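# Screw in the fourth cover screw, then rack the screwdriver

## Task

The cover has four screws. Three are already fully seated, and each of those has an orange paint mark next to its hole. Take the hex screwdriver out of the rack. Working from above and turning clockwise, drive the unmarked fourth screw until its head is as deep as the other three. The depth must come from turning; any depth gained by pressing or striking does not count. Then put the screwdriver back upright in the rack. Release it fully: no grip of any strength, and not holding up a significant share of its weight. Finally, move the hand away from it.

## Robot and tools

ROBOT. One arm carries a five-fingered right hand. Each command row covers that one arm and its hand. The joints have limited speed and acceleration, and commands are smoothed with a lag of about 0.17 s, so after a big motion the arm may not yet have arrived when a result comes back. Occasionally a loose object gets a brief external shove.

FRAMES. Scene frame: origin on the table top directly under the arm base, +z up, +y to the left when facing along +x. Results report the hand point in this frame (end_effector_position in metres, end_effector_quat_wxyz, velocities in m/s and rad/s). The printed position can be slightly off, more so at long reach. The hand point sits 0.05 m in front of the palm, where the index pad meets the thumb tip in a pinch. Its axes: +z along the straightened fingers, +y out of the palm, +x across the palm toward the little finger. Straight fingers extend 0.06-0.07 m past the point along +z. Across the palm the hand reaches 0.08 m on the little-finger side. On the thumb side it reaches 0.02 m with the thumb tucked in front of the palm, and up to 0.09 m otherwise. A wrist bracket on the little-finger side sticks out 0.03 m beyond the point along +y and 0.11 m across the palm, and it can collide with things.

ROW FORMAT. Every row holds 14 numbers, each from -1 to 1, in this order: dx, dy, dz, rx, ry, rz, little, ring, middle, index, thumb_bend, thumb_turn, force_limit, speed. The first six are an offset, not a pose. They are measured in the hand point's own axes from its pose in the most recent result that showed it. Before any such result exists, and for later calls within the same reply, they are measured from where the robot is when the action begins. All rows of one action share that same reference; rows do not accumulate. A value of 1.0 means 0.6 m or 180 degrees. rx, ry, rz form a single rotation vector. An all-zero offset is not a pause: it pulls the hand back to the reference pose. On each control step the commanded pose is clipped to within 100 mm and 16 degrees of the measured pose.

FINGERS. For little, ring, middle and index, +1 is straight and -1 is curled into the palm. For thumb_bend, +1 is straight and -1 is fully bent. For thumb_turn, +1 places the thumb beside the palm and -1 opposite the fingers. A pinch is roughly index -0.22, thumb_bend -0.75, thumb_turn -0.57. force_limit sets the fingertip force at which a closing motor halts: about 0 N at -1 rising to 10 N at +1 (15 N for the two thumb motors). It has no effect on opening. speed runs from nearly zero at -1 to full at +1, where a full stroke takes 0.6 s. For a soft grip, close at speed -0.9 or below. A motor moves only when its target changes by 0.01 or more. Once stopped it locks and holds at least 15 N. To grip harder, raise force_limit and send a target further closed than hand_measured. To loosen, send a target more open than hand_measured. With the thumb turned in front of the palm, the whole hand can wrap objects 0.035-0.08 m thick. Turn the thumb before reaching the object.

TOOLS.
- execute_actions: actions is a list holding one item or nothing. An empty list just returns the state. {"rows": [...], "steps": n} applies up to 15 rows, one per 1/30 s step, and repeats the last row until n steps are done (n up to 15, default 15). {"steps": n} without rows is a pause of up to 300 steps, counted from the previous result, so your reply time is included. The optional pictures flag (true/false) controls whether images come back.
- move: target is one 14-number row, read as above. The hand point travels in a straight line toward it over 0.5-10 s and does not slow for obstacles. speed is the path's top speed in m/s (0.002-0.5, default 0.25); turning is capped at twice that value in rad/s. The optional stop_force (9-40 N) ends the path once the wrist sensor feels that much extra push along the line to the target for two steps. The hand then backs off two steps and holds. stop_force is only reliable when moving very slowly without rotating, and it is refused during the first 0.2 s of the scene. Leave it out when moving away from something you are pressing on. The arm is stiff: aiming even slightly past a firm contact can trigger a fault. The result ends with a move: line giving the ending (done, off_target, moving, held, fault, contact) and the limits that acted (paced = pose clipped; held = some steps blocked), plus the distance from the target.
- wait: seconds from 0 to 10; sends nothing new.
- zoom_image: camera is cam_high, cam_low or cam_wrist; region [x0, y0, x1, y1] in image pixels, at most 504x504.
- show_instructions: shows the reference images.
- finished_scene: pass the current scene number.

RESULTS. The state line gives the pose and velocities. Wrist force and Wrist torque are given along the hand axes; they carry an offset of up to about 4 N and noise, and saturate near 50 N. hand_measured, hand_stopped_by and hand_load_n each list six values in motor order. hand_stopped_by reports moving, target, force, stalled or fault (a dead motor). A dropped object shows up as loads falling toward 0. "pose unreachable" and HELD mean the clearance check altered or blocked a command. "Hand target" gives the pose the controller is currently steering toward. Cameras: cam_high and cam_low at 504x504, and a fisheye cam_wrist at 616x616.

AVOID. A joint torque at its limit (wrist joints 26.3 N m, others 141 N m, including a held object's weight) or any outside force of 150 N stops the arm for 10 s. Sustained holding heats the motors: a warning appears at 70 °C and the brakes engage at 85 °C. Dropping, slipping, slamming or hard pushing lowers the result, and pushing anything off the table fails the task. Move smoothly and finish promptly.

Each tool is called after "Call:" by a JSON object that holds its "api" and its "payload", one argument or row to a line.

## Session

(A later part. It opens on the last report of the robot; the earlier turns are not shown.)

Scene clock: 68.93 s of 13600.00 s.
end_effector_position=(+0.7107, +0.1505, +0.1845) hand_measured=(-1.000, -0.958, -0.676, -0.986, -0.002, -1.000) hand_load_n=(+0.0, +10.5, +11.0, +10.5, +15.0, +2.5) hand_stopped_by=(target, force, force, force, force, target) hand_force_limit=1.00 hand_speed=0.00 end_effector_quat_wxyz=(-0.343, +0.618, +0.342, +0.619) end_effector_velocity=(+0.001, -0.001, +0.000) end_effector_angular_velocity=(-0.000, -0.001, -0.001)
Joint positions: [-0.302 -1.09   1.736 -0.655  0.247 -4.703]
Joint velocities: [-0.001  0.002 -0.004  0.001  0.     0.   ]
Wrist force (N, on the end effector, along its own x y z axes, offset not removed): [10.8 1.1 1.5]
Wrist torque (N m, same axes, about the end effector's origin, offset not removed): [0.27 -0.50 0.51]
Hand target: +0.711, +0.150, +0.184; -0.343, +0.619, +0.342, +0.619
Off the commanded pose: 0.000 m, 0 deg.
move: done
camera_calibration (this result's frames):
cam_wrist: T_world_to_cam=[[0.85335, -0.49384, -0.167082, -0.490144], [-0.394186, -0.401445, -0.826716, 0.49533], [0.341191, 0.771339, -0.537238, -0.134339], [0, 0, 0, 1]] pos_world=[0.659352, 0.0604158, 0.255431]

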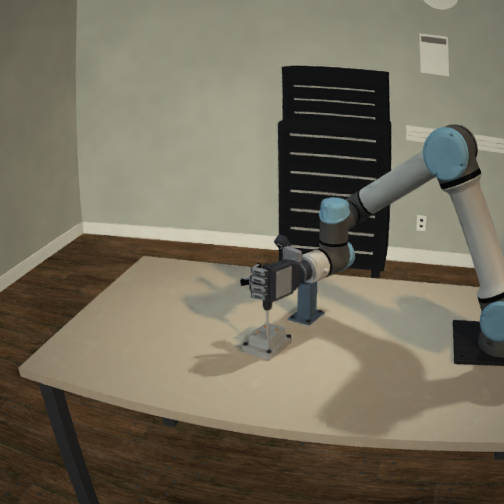

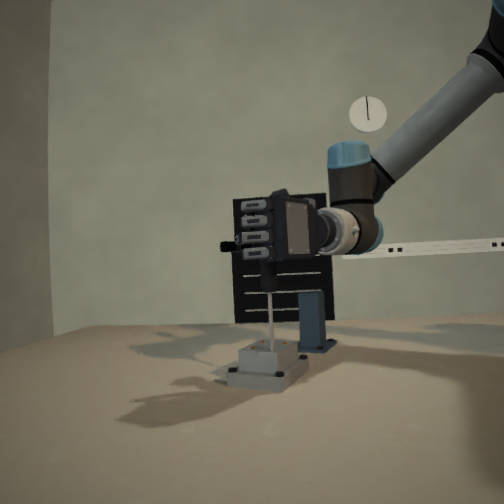

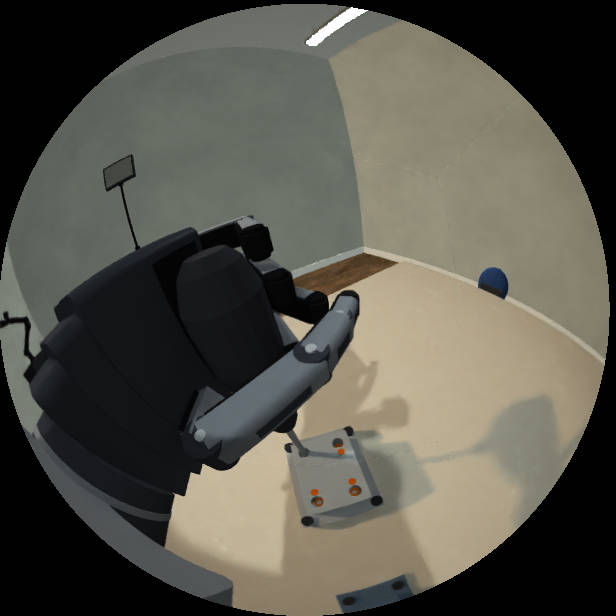

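Call:
{"api": "move", "payload": {
  "target": [0,0.0267,-0.0302,-0.1294,0,0,-1,-1,-1,-1,-1,-1,1,0],
  "speed": 0.3
}}

Call:
{"api": "move", "payload": {
  "target": [-0.0006,0.0267,-0.0302,-0.1294,0,0,-1,-1,-1,-1,-1,-1,1,0],
  "speed": 0.3
}}

Call:
{"api": "move", "payload": {
  "target": [-0.001,0.0267,-0.0302,-0.1294,0,0,-1,-1,-1,-1,-1,-1,1,0],
  "speed": 0.3
}}

Call:
{"api": "move", "payload": {
  "target": [0.0015,-0.001,-0.0025,0,0,0,-0.6,-0.6,-0.3,-0.6,0.3,-1,1,0.5],
  "speed": 0.03
}}

Call:
{"api": "move", "payload": {
  "target": [0,-0.0568,0.0199,0.194,0,0,-0.6,-0.6,-0.3,-0.6,0.3,-1,1,0.5],
  "speed": 0.5
}}

Call:
{"api": "move", "payload": {
  "target": [0,-0.0568,0.0199,0.194,0,0,-0.6,-0.6,-0.3,-0.6,0.3,-1,1,0.5],
  "speed": 0.5
}}

Call:
{"api": "move", "payload": {
  "target": [-0.0005,0.004,0,0,0,0,-1,-1,-1,-1,-1,-1,1,0],
  "speed": 0.03
}}

Call:
{"api": "zoom_image", "payload": {
  "camera": "cam_low",
  "region": [220,230,330,370]
}}

Scene clock: 72.27 s of 13600.00 s.
end_effector_position=(+0.7147, +0.1268, +0.1846) hand_measured=(-1.000, -0.958, -0.676, -0.986, -0.002, -1.000) hand_load_n=(+0.0, +9.0, +11.0, +11.0, +15.0, +3.5) hand_stopped_by=(target, force, force, force, force, target) hand_force_limit=1.00 hand_speed=0.00 end_effector_quat_wxyz=(-0.212, +0.675, +0.211, +0.675) end_effector_velocity=(+0.001, -0.001, -0.001) end_effector_angular_velocity=(+0.001, -0.000, -0.014)
Joint positions: [-0.204 -1.191  1.895 -0.706  0.749 -4.709]
Joint velocities: [ 0.005 -0.     0.003 -0.003  0.019  0.001]
Wrist force (N, on the end effector, along its own x y z axes, offset not removed): [5.0 -0.2 1.9]
Wrist torque (N m, same axes, about the end effector's origin, offset not removed): [0.08 -0.04 0.43]
Hand target: +0.715, +0.127, +0.185; -0.211, +0.675, +0.210, +0.675
Off the commanded pose: 0.000 m, 0 deg.
move: done
camera_calibration (this result's frames):
cam_wrist: T_world_to_cam=[[0.589983, -0.789887, -0.16733, -0.279427], [-0.520571, -0.21371, -0.82664, 0.553946], [0.617192, 0.574811, -0.537277, -0.289712], [0, 0, 0, 1]] pos_world=[0.632033, 0.0641975, 0.255502]

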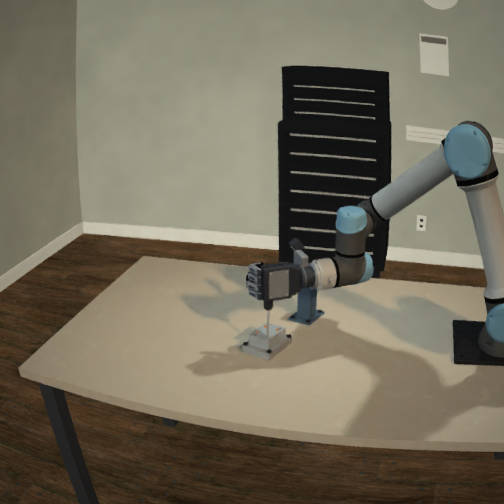

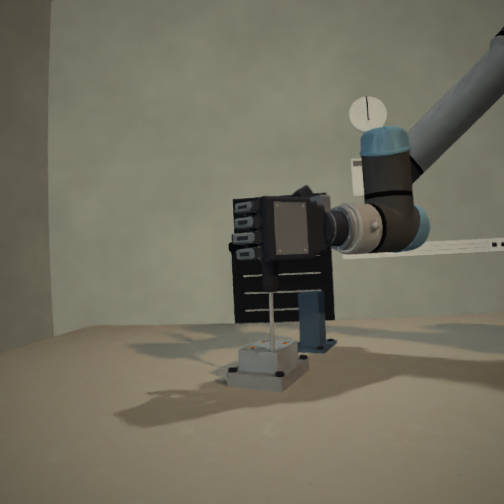

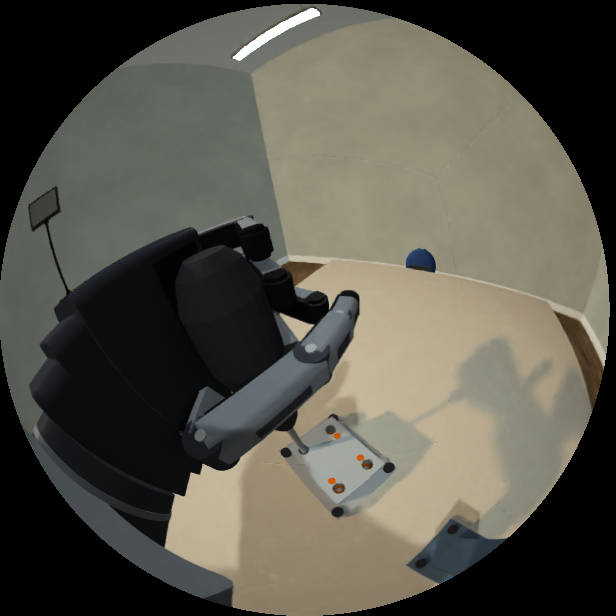

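Scene clock: 73.57 s of 13600.00 s.
end_effector_position=(+0.7090, +0.1035, +0.1842) hand_measured=(-1.000, -0.958, -0.676, -0.986, -0.002, -1.000) hand_load_n=(+0.0, +8.5, +11.0, +10.0, +15.0, +3.5) hand_stopped_by=(target, force, force, force, force, target) hand_force_limit=1.00 hand_speed=0.00 end_effector_quat_wxyz=(-0.072, +0.703, +0.071, +0.704) end_effector_velocity=(+0.001, -0.000, +0.001) end_effector_angular_velocity=(-0.001, -0.001, -0.014)
Joint positions: [-0.038 -1.212  1.926 -0.716  1.32  -4.709]
Joint velocities: [ 0.008  0.002 -0.005  0.002  0.022 -0.001]
Wrist force (N, on the end effector, along its own x y z axes, offset not removed): [5.4 0.2 1.5]
Wrist torque (N m, same axes, about the end effector's origin, offset not removed): [0.27 -0.12 0.45]
Hand target: +0.709, +0.103, +0.184; -0.071, +0.703, +0.070, +0.704
Off the commanded pose: 0.000 m, 0 deg.
move: done
camera_calibration (this result's frames):
cam_wrist: T_world_to_cam=[[0.231477, -0.95827, -0.16774, -0.0228604], [-0.562818, 0.00872745, -0.826534, 0.552612], [0.793507, 0.28573, -0.537312, -0.368066], [0, 0, 0, 1]] pos_world=[0.608375, 0.0784384, 0.255152]

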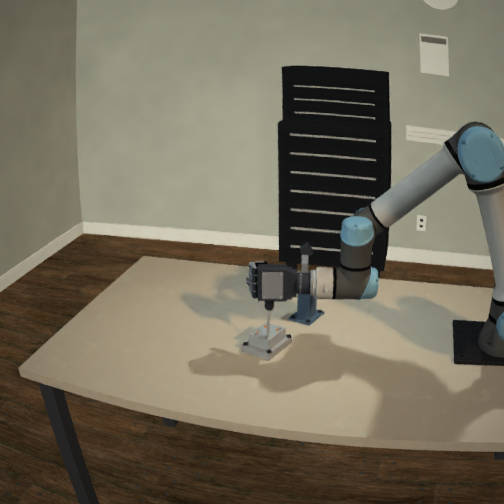

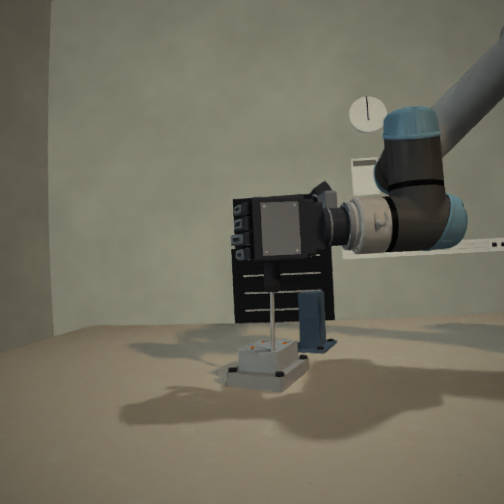

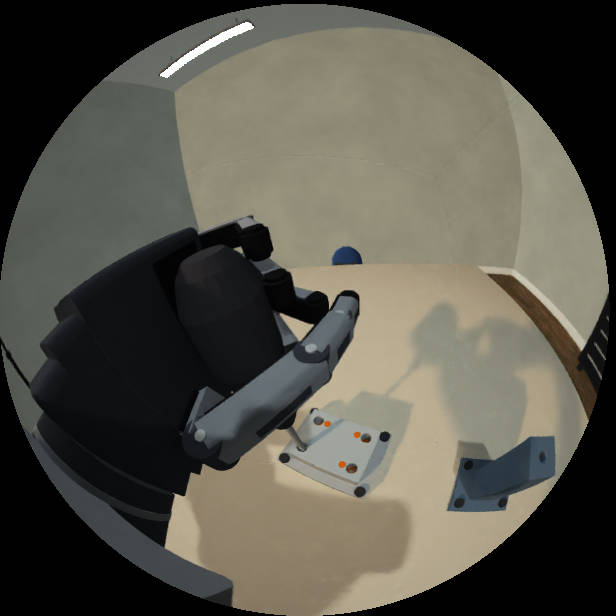

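Scene clock: 74.87 s of 13600.00 s.
end_effector_position=(+0.6946, +0.0843, +0.1836) hand_measured=(-1.000, -0.958, -0.676, -0.986, -0.002, -1.000) hand_load_n=(+0.0, +9.0, +11.0, +8.0, +15.0, +3.5) hand_stopped_by=(target, force, force, force, force, target) hand_force_limit=1.00 hand_speed=0.00 end_effector_quat_wxyz=(+0.071, +0.703, -0.072, +0.704) end_effector_velocity=(+0.000, -0.001, +0.000) end_effector_angular_velocity=(-0.000, +0.000, -0.015)
Joint positions: [ 0.137 -1.142  1.821 -0.679  1.899 -4.709]
Joint velocities: [ 0.006  0.005 -0.009  0.004  0.021 -0.   ]
Wrist force (N, on the end effector, along its own x y z axes, offset not removed): [8.1 0.3 1.5]
Wrist torque (N m, same axes, about the end effector's origin, offset not removed): [0.21 -0.26 0.53]
Hand target: +0.695, +0.084, +0.184; +0.071, +0.703, -0.072, +0.703
Off the commanded pose: 0.000 m, 0 deg.
move: done
camera_calibration (this result's frames):
cam_wrist: T_world_to_cam=[[-0.164355, -0.971991, -0.167993, 0.238113], [-0.514143, 0.22976, -0.826358, 0.49164], [0.84181, -0.0494434, -0.537504, -0.356731], [0, 0, 0, 1]] pos_world=[0.592208, 0.100847, 0.254528]

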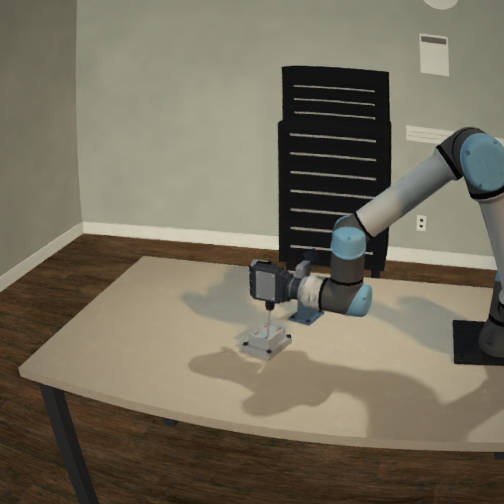

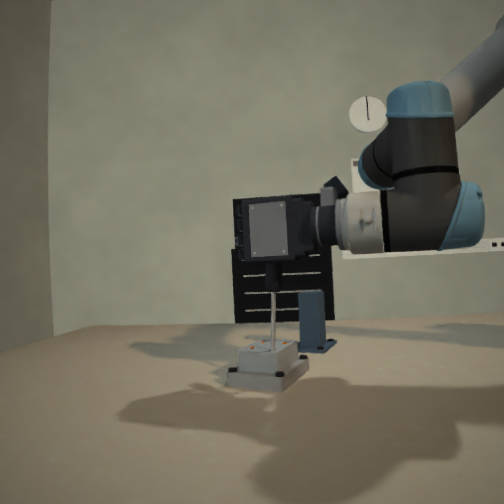

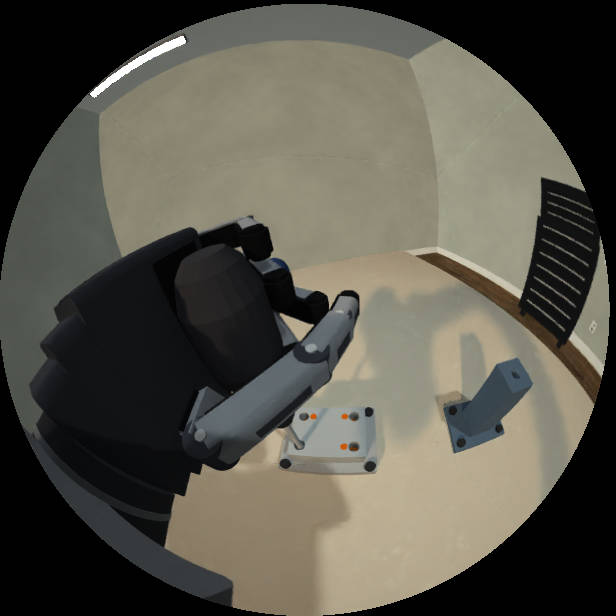

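Scene clock: 75.57 s of 13600.00 s.
end_effector_position=(+0.6933, +0.0851, +0.1844) hand_measured=(-0.600, -0.600, -0.300, -0.600, +0.300, -1.000) hand_load_n=(+0.0, +0.0, +0.0, +0.0, +0.0, +0.0) hand_stopped_by=(target, target, target, target, target, target) hand_force_limit=1.00 hand_speed=0.50 end_effector_quat_wxyz=(+0.071, +0.703, -0.072, +0.704) end_effector_velocity=(-0.001, +0.001, -0.000) end_effector_angular_velocity=(-0.000, +0.002, +0.000)
Joint positions: [ 0.139 -1.145  1.823 -0.678  1.901 -4.709]
Joint velocities: [ 0.001 -0.001  0.001  0.001  0.001 -0.   ]
Wrist force (N, on the end effector, along its own x y z axes, offset not removed): [0.5 3.5 2.8]
Wrist torque (N m, same axes, about the end effector's origin, offset not removed): [0.44 -0.15 0.21]
Hand target: +0.693, +0.085, +0.184; +0.071, +0.703, -0.072, +0.704
Off the commanded pose: 0.000 m, 0 deg.
move: done
camera_calibration (this result's frames):
cam_wrist: T_world_to_cam=[[-0.164357, -0.97199, -0.167995, 0.238865], [-0.514131, 0.229762, -0.826365, 0.491499], [0.841817, -0.0494474, -0.537493, -0.355179], [0, 0, 0, 1]] pos_world=[0.590949, 0.101684, 0.25538]

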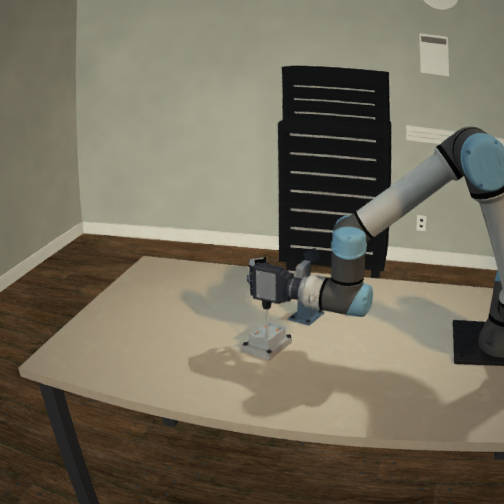

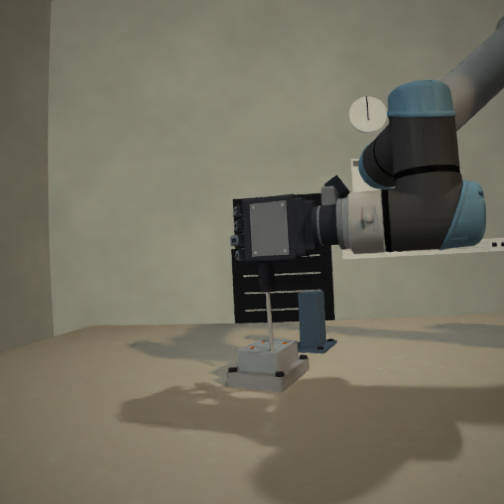

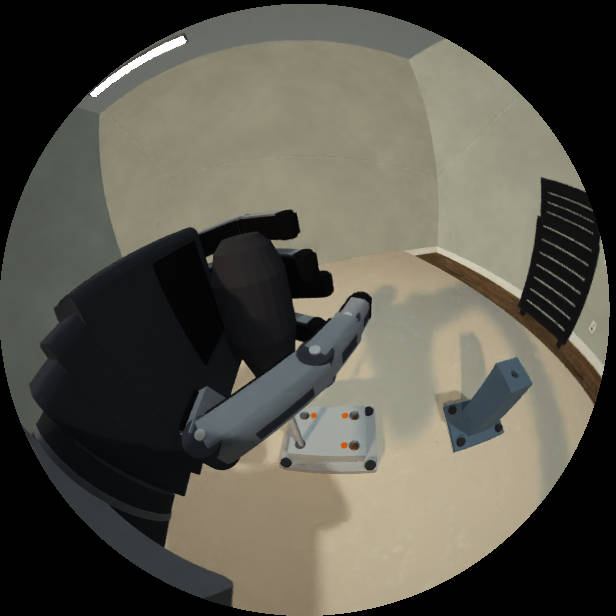

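Scene clock: 76.97 s of 13600.00 s.
end_effector_position=(+0.7116, +0.1160, +0.1844) hand_measured=(-0.600, -0.600, -0.300, -0.600, +0.300, -1.000) hand_load_n=(+0.0, +0.0, +0.0, +0.0, +0.0, +0.0) hand_stopped_by=(target, target, target, target, target, target) hand_force_limit=1.00 hand_speed=0.50 end_effector_quat_wxyz=(-0.143, +0.693, +0.142, +0.693) end_effector_velocity=(+0.001, +0.000, +0.000) end_effector_angular_velocity=(+0.001, +0.000, +0.015)
Joint positions: [-0.125 -1.216  1.932 -0.718  1.03  -4.709]
Joint velocities: [-0.008  0.002 -0.003  0.001 -0.023  0.001]
Wrist force (N, on the end effector, along its own x y z axes, offset not removed): [-0.9 2.7 0.5]
Wrist torque (N m, same axes, about the end effector's origin, offset not removed): [0.44 0.18 0.06]
Hand target: +0.712, +0.116, +0.184; -0.144, +0.692, +0.143, +0.693
Off the commanded pose: 0.000 m, 0 deg.
move: done
camera_calibration (this result's frames):
cam_wrist: T_world_to_cam=[[0.419926, -0.891964, -0.167516, -0.153265], [-0.55284, -0.105022, -0.826643, 0.560223], [0.719743, 0.439739, -0.537215, -0.338909], [0, 0, 0, 1]] pos_world=[0.618001, 0.0711606, 0.255363]

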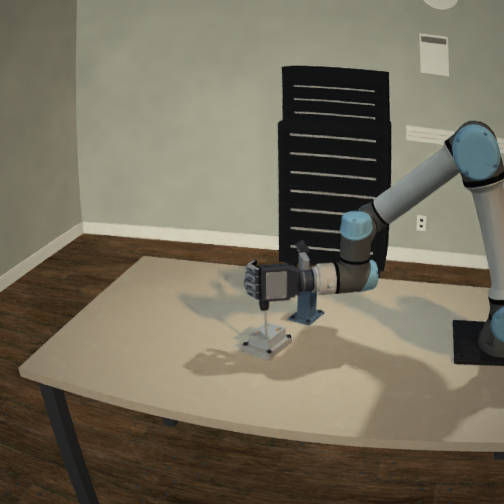

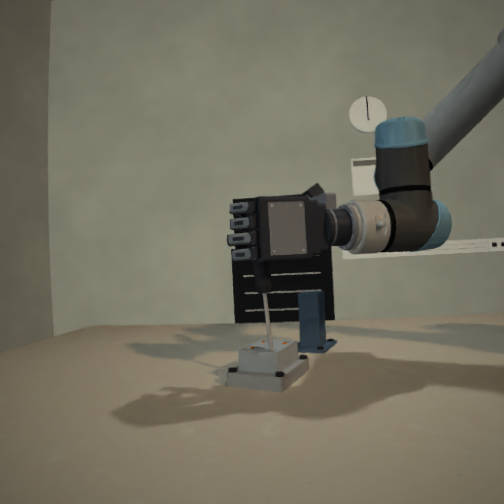

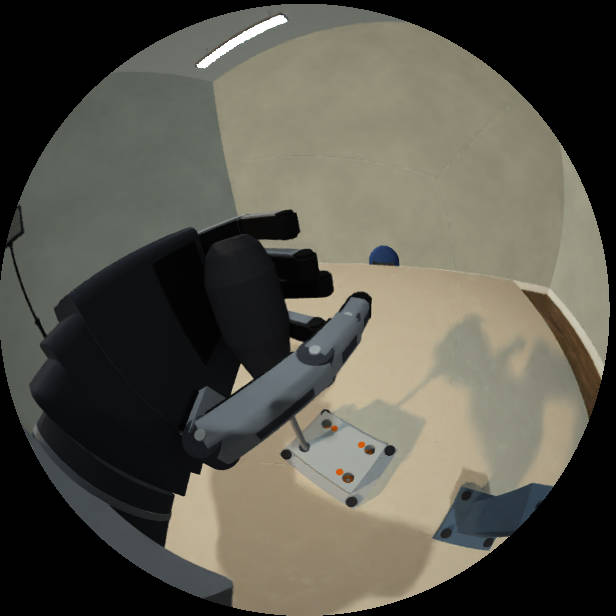

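Scene clock: 78.33 s of 13600.00 s.
end_effector_position=(+0.7088, +0.1517, +0.1844) hand_measured=(-0.600, -0.600, -0.300, -0.600, +0.300, -1.000) hand_load_n=(+0.0, +0.0, +0.0, +0.0, +0.0, +0.0) hand_stopped_by=(target, target, target, target, target, target) hand_force_limit=1.00 hand_speed=0.50 end_effector_quat_wxyz=(-0.343, +0.618, +0.343, +0.619) end_effector_velocity=(+0.000, +0.001, +0.000) end_effector_angular_velocity=(-0.003, +0.002, +0.018)
Joint positions: [-0.301 -1.094  1.742 -0.66   0.246 -4.7  ]
Joint velocities: [-0.001  0.009 -0.017  0.022 -0.019 -0.013]
Wrist force (N, on the end effector, along its own x y z axes, offset not removed): [-0.8 2.3 0.7]
Wrist torque (N m, same axes, about the end effector's origin, offset not removed): [0.39 0.15 0.08]
Hand target: +0.709, +0.152, +0.184; -0.344, +0.618, +0.343, +0.618
Off the commanded pose: 0.000 m, 0 deg.
move: done
camera_calibration (this result's frames):
cam_wrist: T_world_to_cam=[[0.853973, -0.492767, -0.167066, -0.488576], [-0.393452, -0.401455, -0.827061, 0.494487], [0.340479, 0.77202, -0.536712, -0.134389], [0, 0, 0, 1]] pos_world=[0.657545, 0.0615111, 0.255218]

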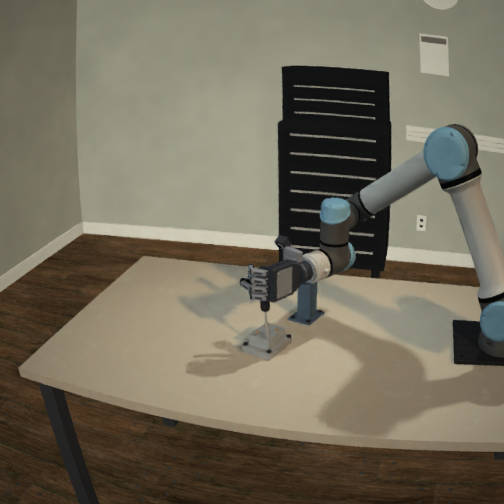

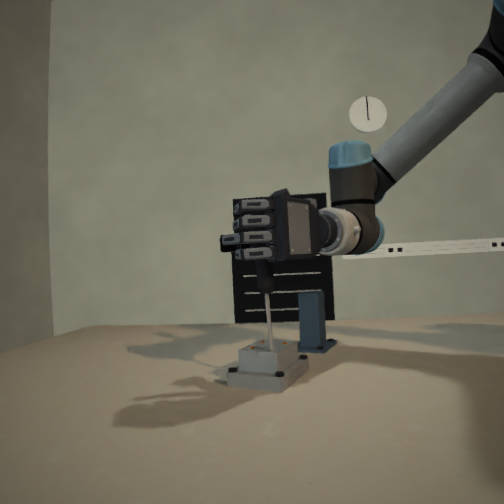

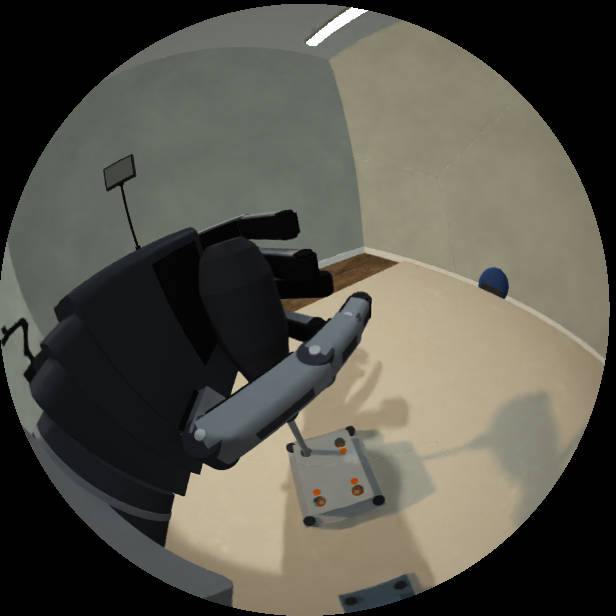

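Scene clock: 79.03 s of 13600.00 s.
end_effector_position=(+0.7108, +0.1505, +0.1841) hand_measured=(-1.000, -0.958, -0.676, -0.986, -0.006, -1.000) hand_load_n=(+0.0, +11.0, +12.0, +10.5, +15.0, +2.5) hand_stopped_by=(target, force, force, force, force, target) hand_force_limit=1.00 hand_speed=0.00 end_effector_quat_wxyz=(-0.343, +0.618, +0.343, +0.619) end_effector_velocity=(+0.001, -0.001, -0.000) end_effector_angular_velocity=(+0.000, +0.001, -0.001)
Joint positions: [-0.302 -1.09   1.736 -0.659  0.245 -4.7  ]
Joint velocities: [-0.001  0.002 -0.003  0.002  0.     0.   ]
Wrist force (N, on the end effector, along its own x y z axes, offset not removed): [8.7 -0.1 2.8]
Wrist torque (N m, same axes, about the end effector's origin, offset not removed): [0.07 -0.37 0.46]
Hand target: +0.711, +0.150, +0.184; -0.343, +0.618, +0.343, +0.619
Off the commanded pose: 0.000 m, 0 deg.
move: done
camera_calibration (this result's frames):
cam_wrist: T_world_to_cam=[[0.853987, -0.492767, -0.166995, -0.490868], [-0.393389, -0.401467, -0.827085, 0.494513], [0.340517, 0.772014, -0.536697, -0.134285], [0, 0, 0, 1]] pos_world=[0.659457, 0.0603172, 0.254961]

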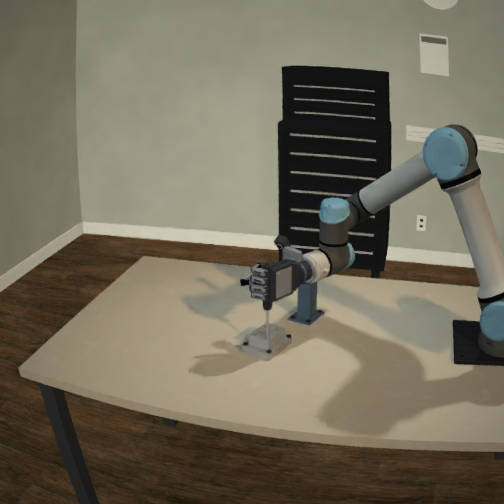

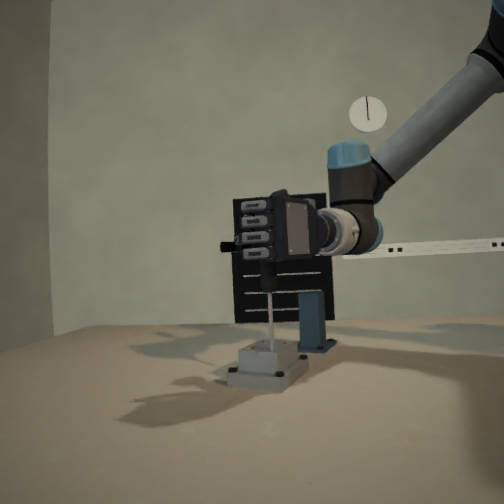

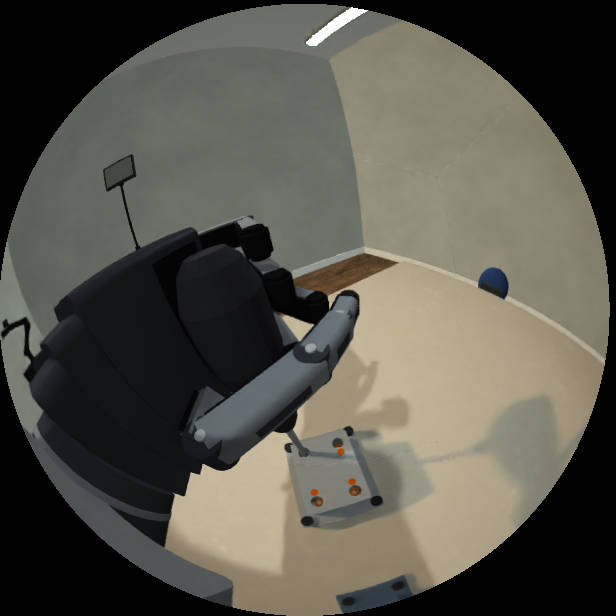

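Region (220, 230, 330, 370) of cam_low's 504x504 image, scaled by 3.600, with more detail than that image has; it fills the left 396 columns of this view, and the rest is white.

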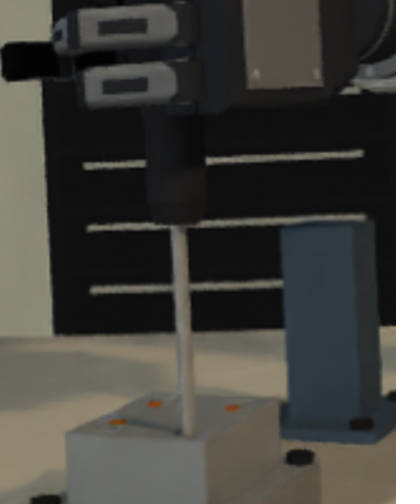

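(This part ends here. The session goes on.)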